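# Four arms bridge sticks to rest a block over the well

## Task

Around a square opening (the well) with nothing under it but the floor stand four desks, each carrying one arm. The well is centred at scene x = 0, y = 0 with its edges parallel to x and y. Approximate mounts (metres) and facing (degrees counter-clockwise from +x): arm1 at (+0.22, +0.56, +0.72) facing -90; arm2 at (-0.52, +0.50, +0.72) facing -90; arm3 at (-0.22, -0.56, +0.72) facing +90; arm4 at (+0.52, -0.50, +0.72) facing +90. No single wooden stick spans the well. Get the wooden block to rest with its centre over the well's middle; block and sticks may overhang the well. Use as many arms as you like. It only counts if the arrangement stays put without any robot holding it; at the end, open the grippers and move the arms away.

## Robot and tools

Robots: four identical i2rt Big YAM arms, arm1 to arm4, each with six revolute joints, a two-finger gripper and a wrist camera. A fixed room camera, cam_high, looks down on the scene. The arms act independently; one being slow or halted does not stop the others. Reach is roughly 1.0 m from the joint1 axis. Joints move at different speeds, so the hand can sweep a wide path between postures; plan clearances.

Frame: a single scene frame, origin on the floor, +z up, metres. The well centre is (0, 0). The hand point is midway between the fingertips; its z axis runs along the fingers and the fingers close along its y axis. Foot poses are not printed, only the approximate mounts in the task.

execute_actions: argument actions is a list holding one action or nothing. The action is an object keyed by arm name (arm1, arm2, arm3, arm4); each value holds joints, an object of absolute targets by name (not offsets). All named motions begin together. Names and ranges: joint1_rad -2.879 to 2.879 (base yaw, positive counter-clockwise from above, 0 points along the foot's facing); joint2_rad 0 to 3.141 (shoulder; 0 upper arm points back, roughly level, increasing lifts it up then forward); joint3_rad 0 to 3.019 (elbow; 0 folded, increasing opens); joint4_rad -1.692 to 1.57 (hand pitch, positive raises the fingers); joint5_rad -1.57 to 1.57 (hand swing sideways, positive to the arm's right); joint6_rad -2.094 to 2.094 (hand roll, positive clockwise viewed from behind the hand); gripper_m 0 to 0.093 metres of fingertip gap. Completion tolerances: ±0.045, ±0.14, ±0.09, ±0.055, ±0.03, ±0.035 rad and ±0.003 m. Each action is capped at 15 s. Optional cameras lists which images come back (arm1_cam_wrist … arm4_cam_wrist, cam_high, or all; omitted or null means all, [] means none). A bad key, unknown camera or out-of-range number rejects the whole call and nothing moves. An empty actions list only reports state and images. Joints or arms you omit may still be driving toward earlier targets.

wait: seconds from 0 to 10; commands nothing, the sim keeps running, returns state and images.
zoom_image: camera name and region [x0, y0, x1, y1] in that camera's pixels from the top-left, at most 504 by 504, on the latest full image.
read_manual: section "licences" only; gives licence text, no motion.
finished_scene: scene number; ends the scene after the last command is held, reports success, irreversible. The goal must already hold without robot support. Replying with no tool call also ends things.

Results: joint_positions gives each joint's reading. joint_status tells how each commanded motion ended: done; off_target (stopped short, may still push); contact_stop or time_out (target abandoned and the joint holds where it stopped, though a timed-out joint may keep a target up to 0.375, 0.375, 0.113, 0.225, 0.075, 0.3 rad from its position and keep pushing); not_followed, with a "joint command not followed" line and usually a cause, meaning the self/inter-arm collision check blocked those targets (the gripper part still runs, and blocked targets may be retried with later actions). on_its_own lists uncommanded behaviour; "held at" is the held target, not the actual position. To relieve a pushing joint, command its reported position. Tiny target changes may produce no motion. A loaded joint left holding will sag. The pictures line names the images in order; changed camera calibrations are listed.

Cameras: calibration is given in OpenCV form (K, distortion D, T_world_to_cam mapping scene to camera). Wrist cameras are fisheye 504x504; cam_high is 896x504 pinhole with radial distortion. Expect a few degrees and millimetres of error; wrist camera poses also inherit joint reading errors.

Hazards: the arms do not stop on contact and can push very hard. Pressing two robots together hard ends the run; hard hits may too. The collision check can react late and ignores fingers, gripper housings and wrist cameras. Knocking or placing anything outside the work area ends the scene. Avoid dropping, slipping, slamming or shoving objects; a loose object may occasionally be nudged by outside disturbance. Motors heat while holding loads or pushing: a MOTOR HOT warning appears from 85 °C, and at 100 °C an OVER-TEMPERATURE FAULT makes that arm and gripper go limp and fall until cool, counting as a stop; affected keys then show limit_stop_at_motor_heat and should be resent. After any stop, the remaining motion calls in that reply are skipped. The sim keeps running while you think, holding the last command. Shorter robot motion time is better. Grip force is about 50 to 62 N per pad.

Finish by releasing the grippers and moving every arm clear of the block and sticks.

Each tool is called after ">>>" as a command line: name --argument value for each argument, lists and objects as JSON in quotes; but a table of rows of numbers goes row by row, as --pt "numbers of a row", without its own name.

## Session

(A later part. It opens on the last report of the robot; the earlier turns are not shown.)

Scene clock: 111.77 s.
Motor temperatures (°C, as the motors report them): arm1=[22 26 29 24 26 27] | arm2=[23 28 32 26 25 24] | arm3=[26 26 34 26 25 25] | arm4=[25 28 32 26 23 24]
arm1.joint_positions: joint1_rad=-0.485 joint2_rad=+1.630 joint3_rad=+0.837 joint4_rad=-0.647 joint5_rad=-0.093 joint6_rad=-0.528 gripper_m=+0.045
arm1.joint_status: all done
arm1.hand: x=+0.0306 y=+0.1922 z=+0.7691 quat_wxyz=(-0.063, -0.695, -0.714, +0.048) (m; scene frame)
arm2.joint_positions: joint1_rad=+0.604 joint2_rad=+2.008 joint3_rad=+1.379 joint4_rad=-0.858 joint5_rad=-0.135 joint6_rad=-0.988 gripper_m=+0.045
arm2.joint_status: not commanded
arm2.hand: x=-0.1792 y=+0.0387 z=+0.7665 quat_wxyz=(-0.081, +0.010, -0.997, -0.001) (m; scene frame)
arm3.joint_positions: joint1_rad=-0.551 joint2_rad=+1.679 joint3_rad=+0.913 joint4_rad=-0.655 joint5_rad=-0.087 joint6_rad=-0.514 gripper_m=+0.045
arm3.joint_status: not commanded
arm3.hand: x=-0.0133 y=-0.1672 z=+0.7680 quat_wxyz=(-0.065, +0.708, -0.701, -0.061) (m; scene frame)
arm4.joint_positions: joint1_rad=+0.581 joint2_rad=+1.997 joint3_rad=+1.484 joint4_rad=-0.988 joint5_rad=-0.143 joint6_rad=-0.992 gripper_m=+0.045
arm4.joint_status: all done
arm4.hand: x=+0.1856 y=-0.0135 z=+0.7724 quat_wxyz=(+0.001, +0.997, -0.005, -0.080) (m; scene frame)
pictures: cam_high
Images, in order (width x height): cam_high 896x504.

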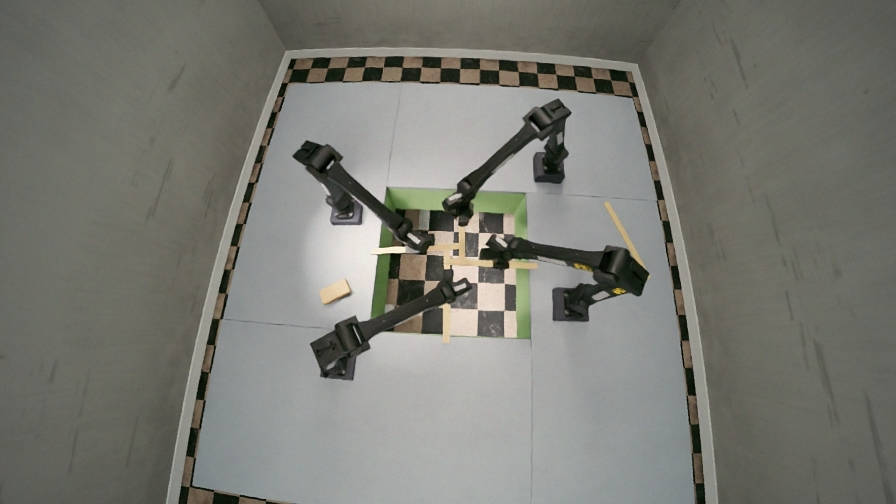

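>>> execute_actions --actions '[{"arm1":{"joints":{"gripper_m":0.06,"joint2_rad":1.2}},"arm2":{"joints":{"gripper_m":0.06,"joint2_rad":1.5}},"arm3":{"joints":{"gripper_m":0.06,"joint2_rad":1.1}},"arm4":{"joints":{"gripper_m":0.06,"joint2_rad":1.5}}}]' --cameras '[]'

>>> execute_actions --actions '[{"arm1":{"joints":{"joint1_rad":0.9,"joint2_rad":1.0}},"arm2":{"joints":{"joint1_rad":-0.6,"joint2_rad":1.0,"joint3_rad":0.9}},"arm4":{"joints":{"joint1_rad":-1.2,"joint2_rad":1.4,"joint3_rad":1.2}},"arm3":{"joints":{"joint1_rad":-1.663,"joint2_rad":1.5,"joint3_rad":1.225,"joint4_rad":-1.255,"joint5_rad":0,"joint6_rad":1.09,"gripper_m":0.093}}}]' --cameras '["cam_high","arm3_cam_wrist"]'

>>> zoom_image --camera "cam_high" --region '[350,170,560,350]'

Scene clock: 116.33 s.
Motor temperatures (°C, as the motors report them): arm1=[22 26 29 24 26 27] | arm2=[23 28 32 26 25 24] | arm3=[26 26 34 26 25 25] | arm4=[25 28 32 26 23 24]
arm1.joint_positions: joint1_rad=-0.485 joint2_rad=+1.184 joint3_rad=+0.837 joint4_rad=-0.647 joint5_rad=-0.093 joint6_rad=-0.528 gripper_m=+0.060
arm1.joint_status: all done
arm1.hand: x=+0.0186 y=+0.1721 z=+0.9514 quat_wxyz=(-0.120, -0.661, -0.693, +0.260) (m; scene frame)
arm2.joint_positions: joint1_rad=+0.604 joint2_rad=+1.491 joint3_rad=+1.379 joint4_rad=-0.858 joint5_rad=-0.135 joint6_rad=-0.988 gripper_m=+0.060
arm2.joint_status: all done
arm2.hand: x=-0.1777 y=+0.0367 z=+1.0589 quat_wxyz=(-0.219, +0.027, -0.952, +0.211) (m; scene frame)
arm3.joint_positions: joint1_rad=-0.551 joint2_rad=+1.094 joint3_rad=+0.913 joint4_rad=-0.655 joint5_rad=-0.087 joint6_rad=-0.514 gripper_m=+0.060
arm3.joint_status: all done
arm3.hand: x=-0.0121 y=-0.1628 z=+1.0229 quat_wxyz=(-0.339, +0.671, -0.646, -0.135) (m; scene frame)
arm4.joint_positions: joint1_rad=+0.581 joint2_rad=+1.510 joint3_rad=+1.500 joint4_rad=-0.988 joint5_rad=-0.143 joint6_rad=-0.992 gripper_m=+0.060
arm4.joint_status: all done
arm4.hand: x=+0.1909 y=-0.0262 z=+1.0595 quat_wxyz=(-0.209, +0.955, +0.013, -0.210) (m; scene frame)
pictures: none
No camera images: the call's "cameras" was empty. Leave "cameras" out to get every camera's image.

Scene clock: 118.50 s.
Motor temperatures (°C, as the motors report them): arm1=[22 26 29 24 26 27] | arm2=[23 28 32 26 25 24] | arm3=[26 26 35 26 25 25] | arm4=[25 28 32 26 23 24]
arm1.joint_positions: joint1_rad=+0.893 joint2_rad=+0.988 joint3_rad=+0.837 joint4_rad=-0.647 joint5_rad=-0.090 joint6_rad=-0.526 gripper_m=+0.060
arm1.joint_status: all done
arm1.hand: x=+0.5461 y=+0.3015 z=+1.0336 quat_wxyz=(-0.334, -0.064, -0.923, +0.182) (m; scene frame)
arm2.joint_positions: joint1_rad=-0.593 joint2_rad=+0.997 joint3_rad=+0.913 joint4_rad=-0.858 joint5_rad=-0.135 joint6_rad=-0.988 gripper_m=+0.060
arm2.joint_status: all done
arm2.hand: x=-0.7263 y=+0.1601 z=+1.0434 quat_wxyz=(-0.064, -0.512, -0.799, +0.310) (m; scene frame)
arm3.joint_positions: joint1_rad=-1.667 joint2_rad=+1.524 joint3_rad=+1.183 joint4_rad=-1.244 joint5_rad=+0.000 joint6_rad=+1.080 gripper_m=+0.093
arm3.joint_status: all done
arm3.hand: x=+0.2095 y=-0.5849 z=+0.9137 quat_wxyz=(+0.004, -0.538, -0.843, -0.001) (m; scene frame)
arm4.joint_positions: joint1_rad=-1.198 joint2_rad=+1.416 joint3_rad=+1.201 joint4_rad=-0.988 joint5_rad=-0.141 joint6_rad=-0.991 gripper_m=+0.060
arm4.joint_status: all done
arm4.hand: x=+0.9734 y=-0.3117 z=+0.9559 quat_wxyz=(-0.200, +0.619, -0.760, -0.015) (m; scene frame)
pictures: arm3_cam_wrist, cam_high
camera_calibration (this result's frames):
arm3_cam_wrist: T_world_to_cam=[[-0.909234, -0.416271, -0.0033549, -0.0474109], [-0.337468, 0.732343, 0.59143, -0.0329176], [-0.243738, 0.538881, -0.806349, 1.22469], [0, 0, 0, 1]] pos_world=[0.244288, -0.655592, 1.00684]
Images, in order (width x height): arm3_cam_wrist 504x504, cam_high 896x504.

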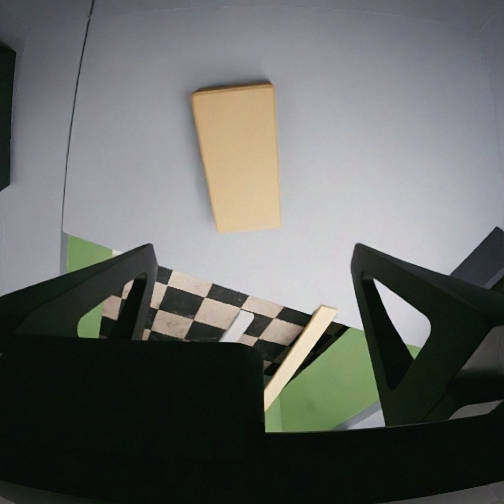

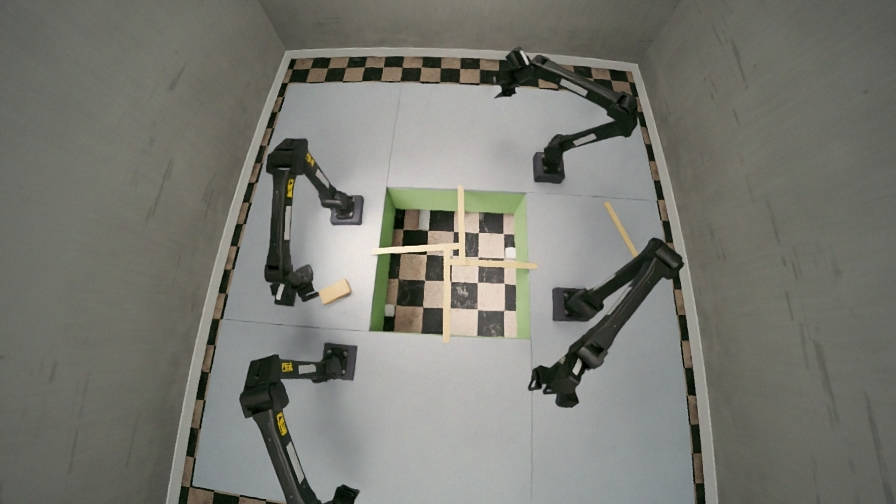

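Region (350, 170, 560, 350) of cam_high's 896x504 image, scaled by 2.400, with more detail than that image has; it fills the top 432 rows of this view, and the rest is white.

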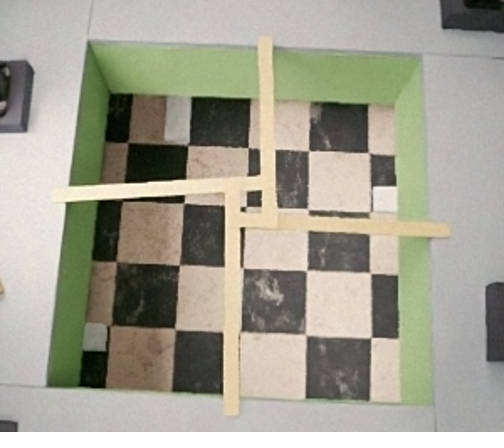

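>>> execute_actions --actions '[{"arm3":{"joints":{"joint1_rad":-1.62,"joint2_rad":1.62,"joint3_rad":0.965,"joint4_rad":-0.755,"joint6_rad":1.02}}}]' --cameras '[]'

>>> execute_actions --actions '[{"arm3":{"joints":{"joint2_rad":1.765}}}]' --cameras '["arm3_cam_wrist"]'

Scene clock: 122.57 s.
Motor temperatures (°C, as the motors report them): arm1=[22 26 30 24 26 27] | arm2=[23 27 32 26 25 24] | arm3=[26 26 35 26 25 25] | arm4=[25 27 31 26 23 24]
arm1.joint_positions: joint1_rad=+0.893 joint2_rad=+0.988 joint3_rad=+0.837 joint4_rad=-0.647 joint5_rad=-0.090 joint6_rad=-0.526 gripper_m=+0.060
arm1.joint_status: not commanded
arm1.hand: x=+0.5461 y=+0.3015 z=+1.0336 quat_wxyz=(-0.334, -0.064, -0.923, +0.182) (m; scene frame)
arm2.joint_positions: joint1_rad=-0.593 joint2_rad=+0.997 joint3_rad=+0.913 joint4_rad=-0.858 joint5_rad=-0.135 joint6_rad=-0.988 gripper_m=+0.060
arm2.joint_status: not commanded
arm2.hand: x=-0.7263 y=+0.1601 z=+1.0434 quat_wxyz=(-0.064, -0.512, -0.799, +0.310) (m; scene frame)
arm3.joint_positions: joint1_rad=-1.619 joint2_rad=+1.642 joint3_rad=+0.945 joint4_rad=-0.769 joint5_rad=+0.000 joint6_rad=+1.030 gripper_m=+0.093
arm3.joint_status: all done
arm3.hand: x=+0.2180 y=-0.5640 z=+0.7892 quat_wxyz=(-0.048, -0.495, -0.867, -0.030) (m; scene frame)
arm4.joint_positions: joint1_rad=-1.198 joint2_rad=+1.416 joint3_rad=+1.201 joint4_rad=-0.988 joint5_rad=-0.141 joint6_rad=-0.991 gripper_m=+0.060
arm4.joint_status: not commanded
arm4.hand: x=+0.9734 y=-0.3117 z=+0.9559 quat_wxyz=(-0.200, +0.619, -0.760, -0.015) (m; scene frame)
pictures: none
No camera images: the call's "cameras" was empty. Leave "cameras" out to get every camera's image.

Scene clock: 123.50 s.
Motor temperatures (°C, as the motors report them): arm1=[22 26 30 24 26 27] | arm2=[23 27 32 26 25 24] | arm3=[26 26 35 26 25 25] | arm4=[25 27 31 26 23 24]
arm1.joint_positions: joint1_rad=+0.893 joint2_rad=+0.988 joint3_rad=+0.837 joint4_rad=-0.647 joint5_rad=-0.090 joint6_rad=-0.526 gripper_m=+0.060
arm1.joint_status: not commanded
arm1.hand: x=+0.5461 y=+0.3015 z=+1.0336 quat_wxyz=(-0.334, -0.064, -0.923, +0.182) (m; scene frame)
arm2.joint_positions: joint1_rad=-0.593 joint2_rad=+0.997 joint3_rad=+0.913 joint4_rad=-0.858 joint5_rad=-0.135 joint6_rad=-0.988 gripper_m=+0.060
arm2.joint_status: not commanded
arm2.hand: x=-0.7263 y=+0.1601 z=+1.0434 quat_wxyz=(-0.064, -0.512, -0.799, +0.310) (m; scene frame)
arm3.joint_positions: joint1_rad=-1.619 joint2_rad=+1.784 joint3_rad=+0.945 joint4_rad=-0.765 joint5_rad=+0.000 joint6_rad=+1.030 gripper_m=+0.093
arm3.joint_status: all done
arm3.hand: x=+0.1985 y=-0.5635 z=+0.7316 quat_wxyz=(+0.013, -0.496, -0.868, +0.004) (m; scene frame)
arm4.joint_positions: joint1_rad=-1.198 joint2_rad=+1.416 joint3_rad=+1.201 joint4_rad=-0.988 joint5_rad=-0.141 joint6_rad=-0.991 gripper_m=+0.060
arm4.joint_status: not commanded
arm4.hand: x=+0.9734 y=-0.3117 z=+0.9559 quat_wxyz=(-0.200, +0.619, -0.760, -0.015) (m; scene frame)
pictures: arm3_cam_wrist
camera_calibration (this result's frames):
arm3_cam_wrist: T_world_to_cam=[[-0.864184, -0.503018, 0.0126083, -0.118581], [-0.396283, 0.695827, 0.598986, 0.0409967], [-0.310074, 0.512637, -0.80066, 1.05787], [0, 0, 0, 1]] pos_world=[0.241788, -0.630477, 0.823931]
Images, in order (width x height): arm3_cam_wrist 504x504.

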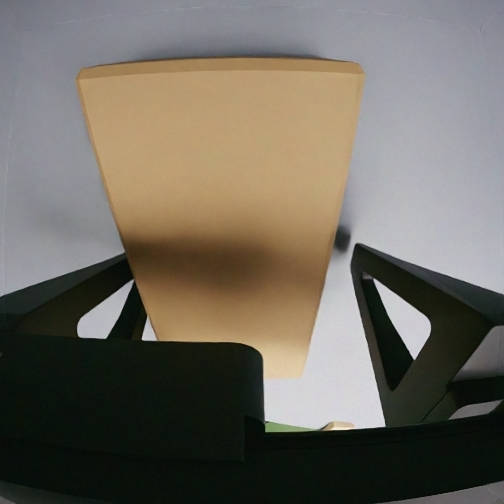

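>>> execute_actions --actions '[{"arm3":{"joints":{"joint3_rad":1.02}}}]' --cameras '[]'

>>> execute_actions --actions '[{"arm3":{"joints":{"gripper_m":0.03}}}]' --cameras '["arm3_cam_wrist"]'

>>> execute_actions --actions '[{"arm3":{"joints":{"joint2_rad":1.45,"joint3_rad":1.3,"joint4_rad":-1.279}}}]' --cameras '[]'

>>> execute_actions --actions '[{"arm3":{"joints":{"joint1_rad":-0.418,"joint2_rad":1.96,"joint3_rad":1.74,"joint6_rad":-0.39}}}]' --cameras '["cam_high"]'

Scene clock: 126.70 s.
Motor temperatures (°C, as the motors report them): arm1=[22 25 30 24 26 27] | arm2=[23 27 32 26 25 24] | arm3=[26 26 34 26 25 25] | arm4=[25 27 31 26 23 24]
arm1.joint_positions: joint1_rad=+0.893 joint2_rad=+0.988 joint3_rad=+0.837 joint4_rad=-0.647 joint5_rad=-0.090 joint6_rad=-0.526 gripper_m=+0.060
arm1.joint_status: not commanded
arm1.hand: x=+0.5461 y=+0.3015 z=+1.0336 quat_wxyz=(-0.334, -0.064, -0.923, +0.182) (m; scene frame)
arm2.joint_positions: joint1_rad=-0.593 joint2_rad=+0.997 joint3_rad=+0.913 joint4_rad=-0.858 joint5_rad=-0.135 joint6_rad=-0.988 gripper_m=+0.060
arm2.joint_status: not commanded
arm2.hand: x=-0.7263 y=+0.1601 z=+1.0434 quat_wxyz=(-0.064, -0.512, -0.799, +0.310) (m; scene frame)
arm3.joint_positions: joint1_rad=-1.619 joint2_rad=+1.784 joint3_rad=+0.988 joint4_rad=-0.765 joint5_rad=+0.000 joint6_rad=+1.029 gripper_m=+0.093
arm3.joint_status: all done
arm3.hand: x=+0.2211 y=-0.5638 z=+0.7428 quat_wxyz=(-0.006, -0.496, -0.868, -0.007) (m; scene frame)
arm4.joint_positions: joint1_rad=-1.198 joint2_rad=+1.416 joint3_rad=+1.201 joint4_rad=-0.988 joint5_rad=-0.141 joint6_rad=-0.991 gripper_m=+0.060
arm4.joint_status: not commanded
arm4.hand: x=+0.9734 y=-0.3117 z=+0.9559 quat_wxyz=(-0.200, +0.619, -0.760, -0.015) (m; scene frame)
pictures: none
No camera images: the call's "cameras" was empty. Leave "cameras" out to get every camera's image.

Scene clock: 127.33 s.
Motor temperatures (°C, as the motors report them): arm1=[22 25 30 24 26 27] | arm2=[23 27 32 26 25 24] | arm3=[26 26 34 26 25 25] | arm4=[25 27 31 26 23 24]
arm1.joint_positions: joint1_rad=+0.893 joint2_rad=+0.988 joint3_rad=+0.837 joint4_rad=-0.647 joint5_rad=-0.090 joint6_rad=-0.526 gripper_m=+0.060
arm1.joint_status: not commanded
arm1.hand: x=+0.5461 y=+0.3015 z=+1.0336 quat_wxyz=(-0.334, -0.064, -0.923, +0.182) (m; scene frame)
arm2.joint_positions: joint1_rad=-0.593 joint2_rad=+0.997 joint3_rad=+0.913 joint4_rad=-0.858 joint5_rad=-0.135 joint6_rad=-0.988 gripper_m=+0.060
arm2.joint_status: not commanded
arm2.hand: x=-0.7263 y=+0.1601 z=+1.0434 quat_wxyz=(-0.064, -0.512, -0.799, +0.310) (m; scene frame)
arm3.joint_positions: joint1_rad=-1.619 joint2_rad=+1.784 joint3_rad=+0.988 joint4_rad=-0.764 joint5_rad=+0.000 joint6_rad=+1.029 gripper_m=+0.070
arm3.joint_status: gripper_m off_target (ended at +0.070, target +0.030)
arm3.hand: x=+0.2212 y=-0.5639 z=+0.7428 quat_wxyz=(-0.007, -0.495, -0.869, -0.006) (m; scene frame)
arm4.joint_positions: joint1_rad=-1.198 joint2_rad=+1.416 joint3_rad=+1.201 joint4_rad=-0.988 joint5_rad=-0.141 joint6_rad=-0.991 gripper_m=+0.060
arm4.joint_status: not commanded
arm4.hand: x=+0.9734 y=-0.3117 z=+0.9559 quat_wxyz=(-0.200, +0.619, -0.760, -0.015) (m; scene frame)
pictures: arm3_cam_wrist
camera_calibration (this result's frames):
arm3_cam_wrist: T_world_to_cam=[[-0.86344, -0.503829, -0.0250589, -0.0719371], [-0.423022, 0.696104, 0.58008, 0.0636532], [-0.274818, 0.511464, -0.814174, 1.07564], [0, 0, 0, 1]] pos_world=[0.260418, -0.630703, 0.83703]
Images, in order (width x height): arm3_cam_wrist 504x504.

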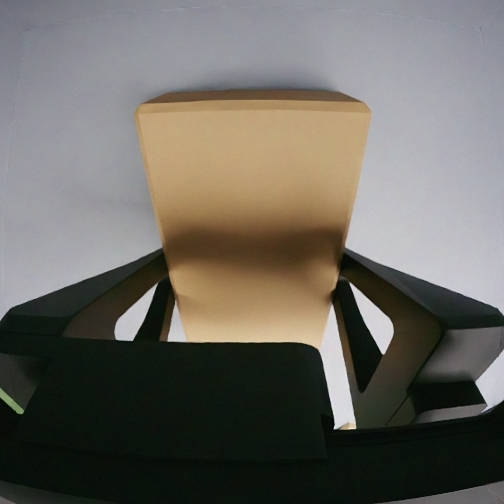

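Scene clock: 128.83 s.
Motor temperatures (°C, as the motors report them): arm1=[22 25 30 24 26 27] | arm2=[23 27 31 26 25 24] | arm3=[26 26 35 26 25 25] | arm4=[25 27 31 26 23 24]
arm1.joint_positions: joint1_rad=+0.893 joint2_rad=+0.988 joint3_rad=+0.837 joint4_rad=-0.647 joint5_rad=-0.090 joint6_rad=-0.526 gripper_m=+0.060
arm1.joint_status: not commanded
arm1.hand: x=+0.5461 y=+0.3015 z=+1.0336 quat_wxyz=(-0.334, -0.064, -0.923, +0.182) (m; scene frame)
arm2.joint_positions: joint1_rad=-0.593 joint2_rad=+0.997 joint3_rad=+0.913 joint4_rad=-0.858 joint5_rad=-0.135 joint6_rad=-0.988 gripper_m=+0.060
arm2.joint_status: not commanded
arm2.hand: x=-0.7263 y=+0.1601 z=+1.0434 quat_wxyz=(-0.064, -0.512, -0.799, +0.310) (m; scene frame)
arm3.joint_positions: joint1_rad=-1.619 joint2_rad=+1.472 joint3_rad=+1.280 joint4_rad=-1.270 joint5_rad=+0.000 joint6_rad=+1.029 gripper_m=+0.070
arm3.joint_status: all done
arm3.hand: x=+0.2353 y=-0.5651 z=+0.9724 quat_wxyz=(-0.050, -0.495, -0.867, -0.031) (m; scene frame)
arm4.joint_positions: joint1_rad=-1.198 joint2_rad=+1.416 joint3_rad=+1.201 joint4_rad=-0.988 joint5_rad=-0.141 joint6_rad=-0.991 gripper_m=+0.060
arm4.joint_status: not commanded
arm4.hand: x=+0.9734 y=-0.3117 z=+0.9559 quat_wxyz=(-0.200, +0.619, -0.760, -0.015) (m; scene frame)
pictures: none
No camera images: the call's "cameras" was empty. Leave "cameras" out to get every camera's image.

Scene clock: 130.93 s.
Motor temperatures (°C, as the motors report them): arm1=[22 25 30 24 26 27] | arm2=[23 27 31 26 25 24] | arm3=[26 26 35 26 25 25] | arm4=[25 27 31 26 23 24]
arm1.joint_positions: joint1_rad=+0.893 joint2_rad=+0.988 joint3_rad=+0.837 joint4_rad=-0.647 joint5_rad=-0.090 joint6_rad=-0.526 gripper_m=+0.060
arm1.joint_status: not commanded
arm1.hand: x=+0.5461 y=+0.3015 z=+1.0336 quat_wxyz=(-0.334, -0.064, -0.923, +0.182) (m; scene frame)
arm2.joint_positions: joint1_rad=-0.593 joint2_rad=+0.997 joint3_rad=+0.913 joint4_rad=-0.858 joint5_rad=-0.135 joint6_rad=-0.988 gripper_m=+0.060
arm2.joint_status: not commanded
arm2.hand: x=-0.7263 y=+0.1601 z=+1.0434 quat_wxyz=(-0.064, -0.512, -0.799, +0.310) (m; scene frame)
arm3.joint_positions: joint1_rad=-0.423 joint2_rad=+2.006 joint3_rad=+1.686 joint4_rad=-1.273 joint5_rad=-0.002 joint6_rad=-0.380 gripper_m=+0.070
arm3.joint_status: all done
arm3.hand: x=+0.0069 y=-0.0039 z=+0.8560 quat_wxyz=(+0.006, +0.706, -0.708, +0.004) (m; scene frame)
arm4.joint_positions: joint1_rad=-1.198 joint2_rad=+1.416 joint3_rad=+1.201 joint4_rad=-0.988 joint5_rad=-0.141 joint6_rad=-0.991 gripper_m=+0.060
arm4.joint_status: not commanded
arm4.hand: x=+0.9734 y=-0.3117 z=+0.9559 quat_wxyz=(-0.200, +0.619, -0.760, -0.015) (m; scene frame)
pictures: cam_high
Images, in order (width x height): cam_high 896x504.

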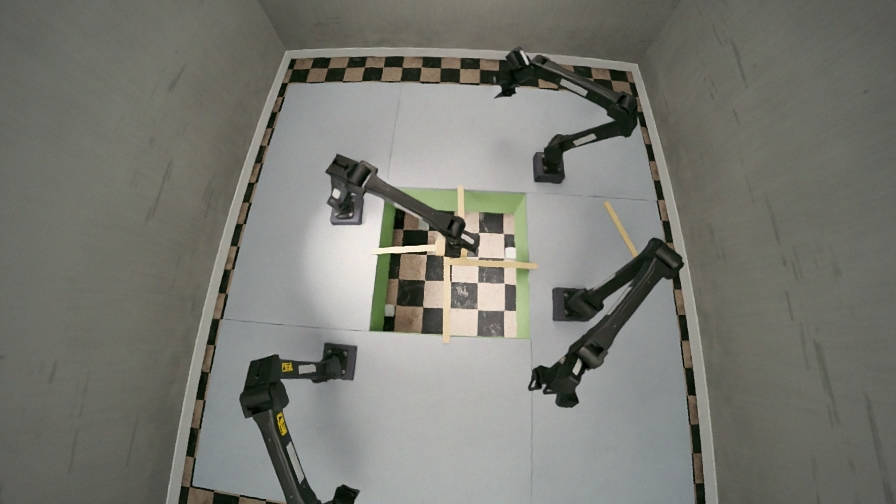

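>>> execute_actions --actions '[{"arm3":{"joints":{"joint1_rad":-0.434,"joint2_rad":2.02,"joint3_rad":1.67,"joint4_rad":-1.175}}}]' --cameras '["cam_high"]'

>>> zoom_image --camera "cam_high" --region '[350,170,560,350]'

Scene clock: 133.10 s.
Motor temperatures (°C, as the motors report them): arm1=[22 25 30 24 26 27] | arm2=[23 27 31 26 25 24] | arm3=[26 27 35 26 25 25] | arm4=[25 27 31 26 23 24]
arm1.joint_positions: joint1_rad=+0.893 joint2_rad=+0.988 joint3_rad=+0.837 joint4_rad=-0.647 joint5_rad=-0.090 joint6_rad=-0.526 gripper_m=+0.060
arm1.joint_status: not commanded
arm1.hand: x=+0.5461 y=+0.3015 z=+1.0336 quat_wxyz=(-0.334, -0.064, -0.923, +0.182) (m; scene frame)
arm2.joint_positions: joint1_rad=-0.593 joint2_rad=+0.997 joint3_rad=+0.913 joint4_rad=-0.858 joint5_rad=-0.135 joint6_rad=-0.988 gripper_m=+0.060
arm2.joint_status: not commanded
arm2.hand: x=-0.7263 y=+0.1601 z=+1.0434 quat_wxyz=(-0.064, -0.512, -0.799, +0.310) (m; scene frame)
arm3.joint_positions: joint1_rad=-0.426 joint2_rad=+2.040 joint3_rad=+1.656 joint4_rad=-1.187 joint5_rad=-0.002 joint6_rad=-0.380 gripper_m=+0.070
arm3.joint_status: all done
arm3.hand: x=+0.0112 y=+0.0028 z=+0.8253 quat_wxyz=(-0.004, +0.705, -0.709, +0.000) (m; scene frame)
arm4.joint_positions: joint1_rad=-1.198 joint2_rad=+1.416 joint3_rad=+1.201 joint4_rad=-0.988 joint5_rad=-0.141 joint6_rad=-0.991 gripper_m=+0.060
arm4.joint_status: not commanded
arm4.hand: x=+0.9734 y=-0.3117 z=+0.9559 quat_wxyz=(-0.200, +0.619, -0.760, -0.015) (m; scene frame)
pictures: cam_high
Images, in order (width x height): cam_high 896x504.

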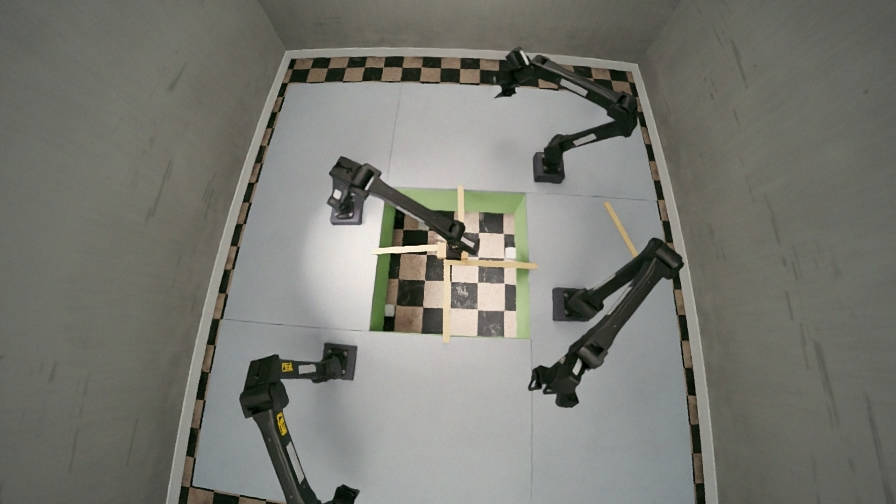

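Region (350, 170, 560, 350) of cam_high's 896x504 image, scaled by 2.400, with more detail than that image has; it fills the top 432 rows of this view, and the rest is white.

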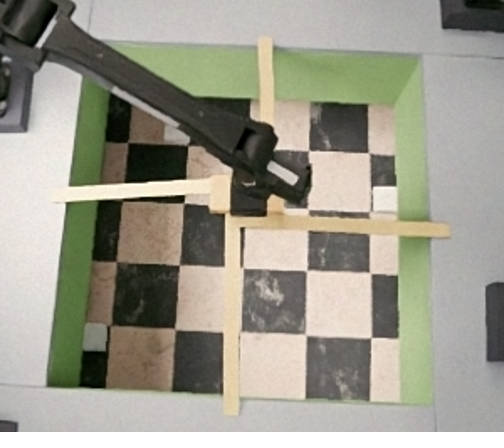

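>>> execute_actions --actions '[{"arm3":{"joints":{"joint2_rad":2.065}}}]' --cameras '["arm3_cam_wrist"]'

Scene clock: 136.00 s.
Motor temperatures (°C, as the motors report them): arm1=[22 25 30 24 26 27] | arm2=[23 27 31 26 25 24] | arm3=[26 27 35 26 25 25] | arm4=[25 27 31 26 23 24]
arm1.joint_positions: joint1_rad=+0.893 joint2_rad=+0.988 joint3_rad=+0.837 joint4_rad=-0.647 joint5_rad=-0.090 joint6_rad=-0.526 gripper_m=+0.060
arm1.joint_status: not commanded
arm1.hand: x=+0.5461 y=+0.3015 z=+1.0336 quat_wxyz=(-0.334, -0.064, -0.923, +0.182) (m; scene frame)
arm2.joint_positions: joint1_rad=-0.593 joint2_rad=+0.997 joint3_rad=+0.913 joint4_rad=-0.858 joint5_rad=-0.135 joint6_rad=-0.988 gripper_m=+0.060
arm2.joint_status: not commanded
arm2.hand: x=-0.7263 y=+0.1601 z=+1.0434 quat_wxyz=(-0.064, -0.512, -0.799, +0.310) (m; scene frame)
arm3.joint_positions: joint1_rad=-0.426 joint2_rad=+2.069 joint3_rad=+1.656 joint4_rad=-1.186 joint5_rad=-0.002 joint6_rad=-0.380 gripper_m=+0.070
arm3.joint_status: all done
arm3.hand: x=+0.0106 y=+0.0007 z=+0.8081 quat_wxyz=(+0.009, +0.705, -0.709, +0.006) (m; scene frame)
arm4.joint_positions: joint1_rad=-1.198 joint2_rad=+1.416 joint3_rad=+1.201 joint4_rad=-0.988 joint5_rad=-0.141 joint6_rad=-0.991 gripper_m=+0.060
arm4.joint_status: not commanded
arm4.hand: x=+0.9734 y=-0.3117 z=+0.9559 quat_wxyz=(-0.200, +0.619, -0.760, -0.015) (m; scene frame)
pictures: arm3_cam_wrist
camera_calibration (this result's frames):
arm3_cam_wrist: T_world_to_cam=[[0.999873, -0.0112976, -0.0112683, 0.00109966], [-0.00225574, -0.799177, 0.601091, -0.476748], [-0.0157963, -0.600989, -0.799101, 0.768036], [0, 0, 0, 1]] pos_world=[0.00995715, 0.0805873, 0.900319]
Images, in order (width x height): arm3_cam_wrist 504x504.

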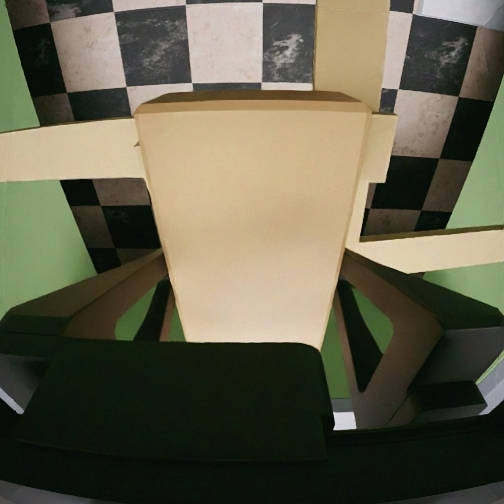

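>>> execute_actions --actions '[{"arm3":{"joints":{"joint2_rad":2.082}}}]' --cameras '["arm3_cam_wrist"]'

Scene clock: 137.47 s.
Motor temperatures (°C, as the motors report them): arm1=[22 25 30 24 26 27] | arm2=[23 27 31 26 25 24] | arm3=[26 27 35 26 25 25] | arm4=[25 27 31 26 23 24]
arm1.joint_positions: joint1_rad=+0.893 joint2_rad=+0.988 joint3_rad=+0.837 joint4_rad=-0.647 joint5_rad=-0.090 joint6_rad=-0.526 gripper_m=+0.060
arm1.joint_status: not commanded
arm1.hand: x=+0.5461 y=+0.3015 z=+1.0336 quat_wxyz=(-0.334, -0.064, -0.923, +0.182) (m; scene frame)
arm2.joint_positions: joint1_rad=-0.593 joint2_rad=+0.997 joint3_rad=+0.913 joint4_rad=-0.858 joint5_rad=-0.135 joint6_rad=-0.988 gripper_m=+0.060
arm2.joint_status: not commanded
arm2.hand: x=-0.7263 y=+0.1601 z=+1.0434 quat_wxyz=(-0.064, -0.512, -0.799, +0.310) (m; scene frame)
arm3.joint_positions: joint1_rad=-0.426 joint2_rad=+2.069 joint3_rad=+1.656 joint4_rad=-1.186 joint5_rad=-0.002 joint6_rad=-0.380 gripper_m=+0.070
arm3.joint_status: all done
arm3.hand: x=+0.0106 y=+0.0007 z=+0.8081 quat_wxyz=(+0.009, +0.705, -0.709, +0.006) (m; scene frame)
arm4.joint_positions: joint1_rad=-1.198 joint2_rad=+1.416 joint3_rad=+1.201 joint4_rad=-0.988 joint5_rad=-0.141 joint6_rad=-0.991 gripper_m=+0.060
arm4.joint_status: not commanded
arm4.hand: x=+0.9734 y=-0.3117 z=+0.9559 quat_wxyz=(-0.200, +0.619, -0.760, -0.015) (m; scene frame)
pictures: arm3_cam_wrist
camera_calibration (this result's frames):
arm3_cam_wrist: T_world_to_cam=[[0.999873, -0.0112976, -0.0112683, 0.00109966], [-0.00225574, -0.799177, 0.601091, -0.476748], [-0.0157963, -0.600989, -0.799101, 0.768036], [0, 0, 0, 1]] pos_world=[0.00995715, 0.0805873, 0.900319]
Images, in order (width x height): arm3_cam_wrist 504x504.

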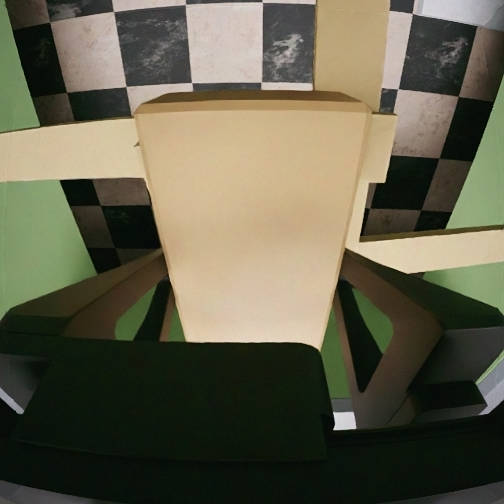

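>>> execute_actions --actions '[{"arm3":{"joints":{"joint2_rad":2.06,"gripper_m":0.09}}}]' --cameras '["arm3_cam_wrist"]'

>>> execute_actions --actions '[{"arm3":{"joints":{"joint2_rad":1.2}}}]' --cameras '["cam_high"]'

>>> zoom_image --camera "cam_high" --region '[350,170,560,350]'

Scene clock: 139.67 s.
Motor temperatures (°C, as the motors report them): arm1=[22 25 30 24 26 27] | arm2=[23 27 31 26 25 24] | arm3=[26 27 35 26 25 25] | arm4=[25 27 31 26 23 24]
arm1.joint_positions: joint1_rad=+0.893 joint2_rad=+0.988 joint3_rad=+0.837 joint4_rad=-0.647 joint5_rad=-0.090 joint6_rad=-0.526 gripper_m=+0.060
arm1.joint_status: not commanded
arm1.hand: x=+0.5461 y=+0.3015 z=+1.0336 quat_wxyz=(-0.334, -0.064, -0.923, +0.182) (m; scene frame)
arm2.joint_positions: joint1_rad=-0.593 joint2_rad=+0.997 joint3_rad=+0.913 joint4_rad=-0.858 joint5_rad=-0.135 joint6_rad=-0.988 gripper_m=+0.060
arm2.joint_status: not commanded
arm2.hand: x=-0.7263 y=+0.1601 z=+1.0434 quat_wxyz=(-0.064, -0.512, -0.799, +0.310) (m; scene frame)
arm3.joint_positions: joint1_rad=-0.426 joint2_rad=+2.069 joint3_rad=+1.656 joint4_rad=-1.186 joint5_rad=-0.002 joint6_rad=-0.380 gripper_m=+0.090
arm3.joint_status: all done
arm3.hand: x=+0.0106 y=+0.0007 z=+0.8081 quat_wxyz=(+0.009, +0.705, -0.709, +0.006) (m; scene frame)
arm4.joint_positions: joint1_rad=-1.198 joint2_rad=+1.416 joint3_rad=+1.201 joint4_rad=-0.988 joint5_rad=-0.141 joint6_rad=-0.991 gripper_m=+0.060
arm4.joint_status: not commanded
arm4.hand: x=+0.9734 y=-0.3117 z=+0.9559 quat_wxyz=(-0.200, +0.619, -0.760, -0.015) (m; scene frame)
pictures: arm3_cam_wrist
camera_calibration (this result's frames):
arm3_cam_wrist: T_world_to_cam=[[0.999873, -0.0112976, -0.0112683, 0.00109966], [-0.00225574, -0.799177, 0.601091, -0.476748], [-0.0157963, -0.600989, -0.799101, 0.768036], [0, 0, 0, 1]] pos_world=[0.00995715, 0.0805873, 0.900319]
Images, in order (width x height): arm3_cam_wrist 504x504.

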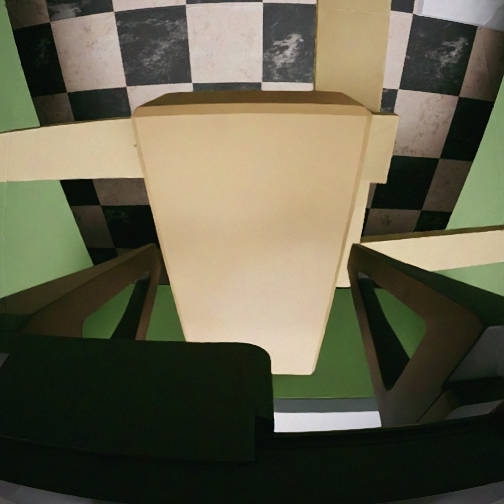

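Scene clock: 141.50 s.
Motor temperatures (°C, as the motors report them): arm1=[22 25 31 24 26 27] | arm2=[23 27 31 26 25 24] | arm3=[26 27 35 26 25 25] | arm4=[25 27 31 26 23 24]
arm1.joint_positions: joint1_rad=+0.893 joint2_rad=+0.988 joint3_rad=+0.837 joint4_rad=-0.647 joint5_rad=-0.090 joint6_rad=-0.526 gripper_m=+0.060
arm1.joint_status: not commanded
arm1.hand: x=+0.5461 y=+0.3015 z=+1.0336 quat_wxyz=(-0.334, -0.064, -0.923, +0.182) (m; scene frame)
arm2.joint_positions: joint1_rad=-0.593 joint2_rad=+0.997 joint3_rad=+0.913 joint4_rad=-0.858 joint5_rad=-0.135 joint6_rad=-0.988 gripper_m=+0.060
arm2.joint_status: not commanded
arm2.hand: x=-0.7263 y=+0.1601 z=+1.0434 quat_wxyz=(-0.064, -0.512, -0.799, +0.310) (m; scene frame)
arm3.joint_positions: joint1_rad=-0.426 joint2_rad=+1.214 joint3_rad=+1.659 joint4_rad=-1.183 joint5_rad=-0.002 joint6_rad=-0.380 gripper_m=+0.090
arm3.joint_status: all done
arm3.hand: x=-0.0404 y=-0.1178 z=+1.2833 quat_wxyz=(-0.376, +0.645, -0.646, -0.158) (m; scene frame)
arm4.joint_positions: joint1_rad=-1.198 joint2_rad=+1.416 joint3_rad=+1.201 joint4_rad=-0.988 joint5_rad=-0.141 joint6_rad=-0.991 gripper_m=+0.060
arm4.joint_status: not commanded
arm4.hand: x=+0.9734 y=-0.3117 z=+0.9559 quat_wxyz=(-0.200, +0.619, -0.760, -0.015) (m; scene frame)
pictures: cam_high
Images, in order (width x height): cam_high 896x504.

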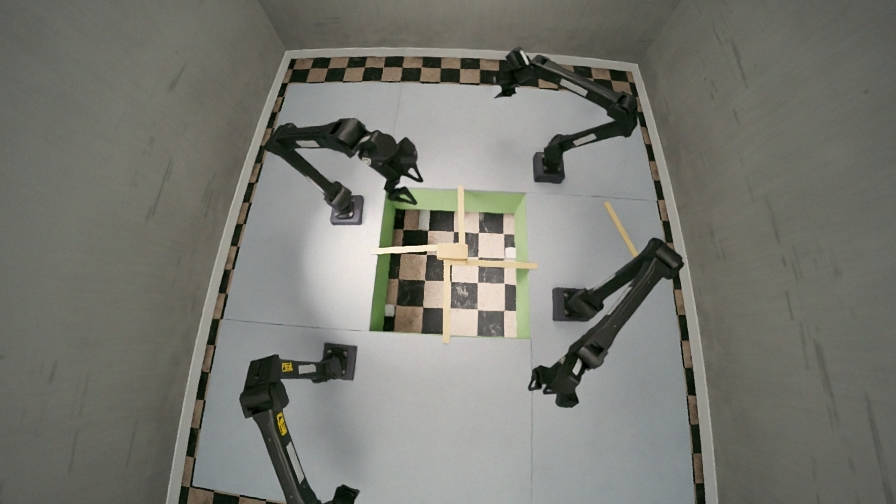

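Region (350, 170, 560, 350) of cam_high's 896x504 image, scaled by 2.400, with more detail than that image has; it fills the top 432 rows of this view, and the rest is white.

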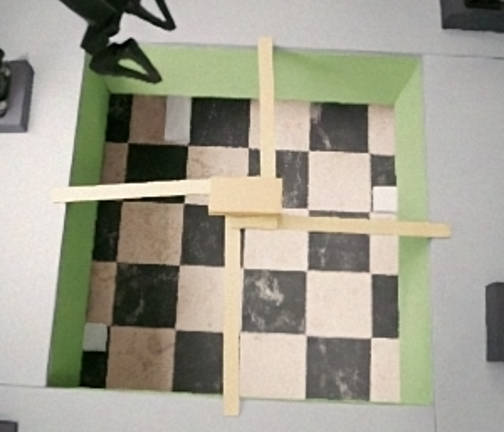

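>>> finished_scene --scene 2

The scene is finished: the task was done.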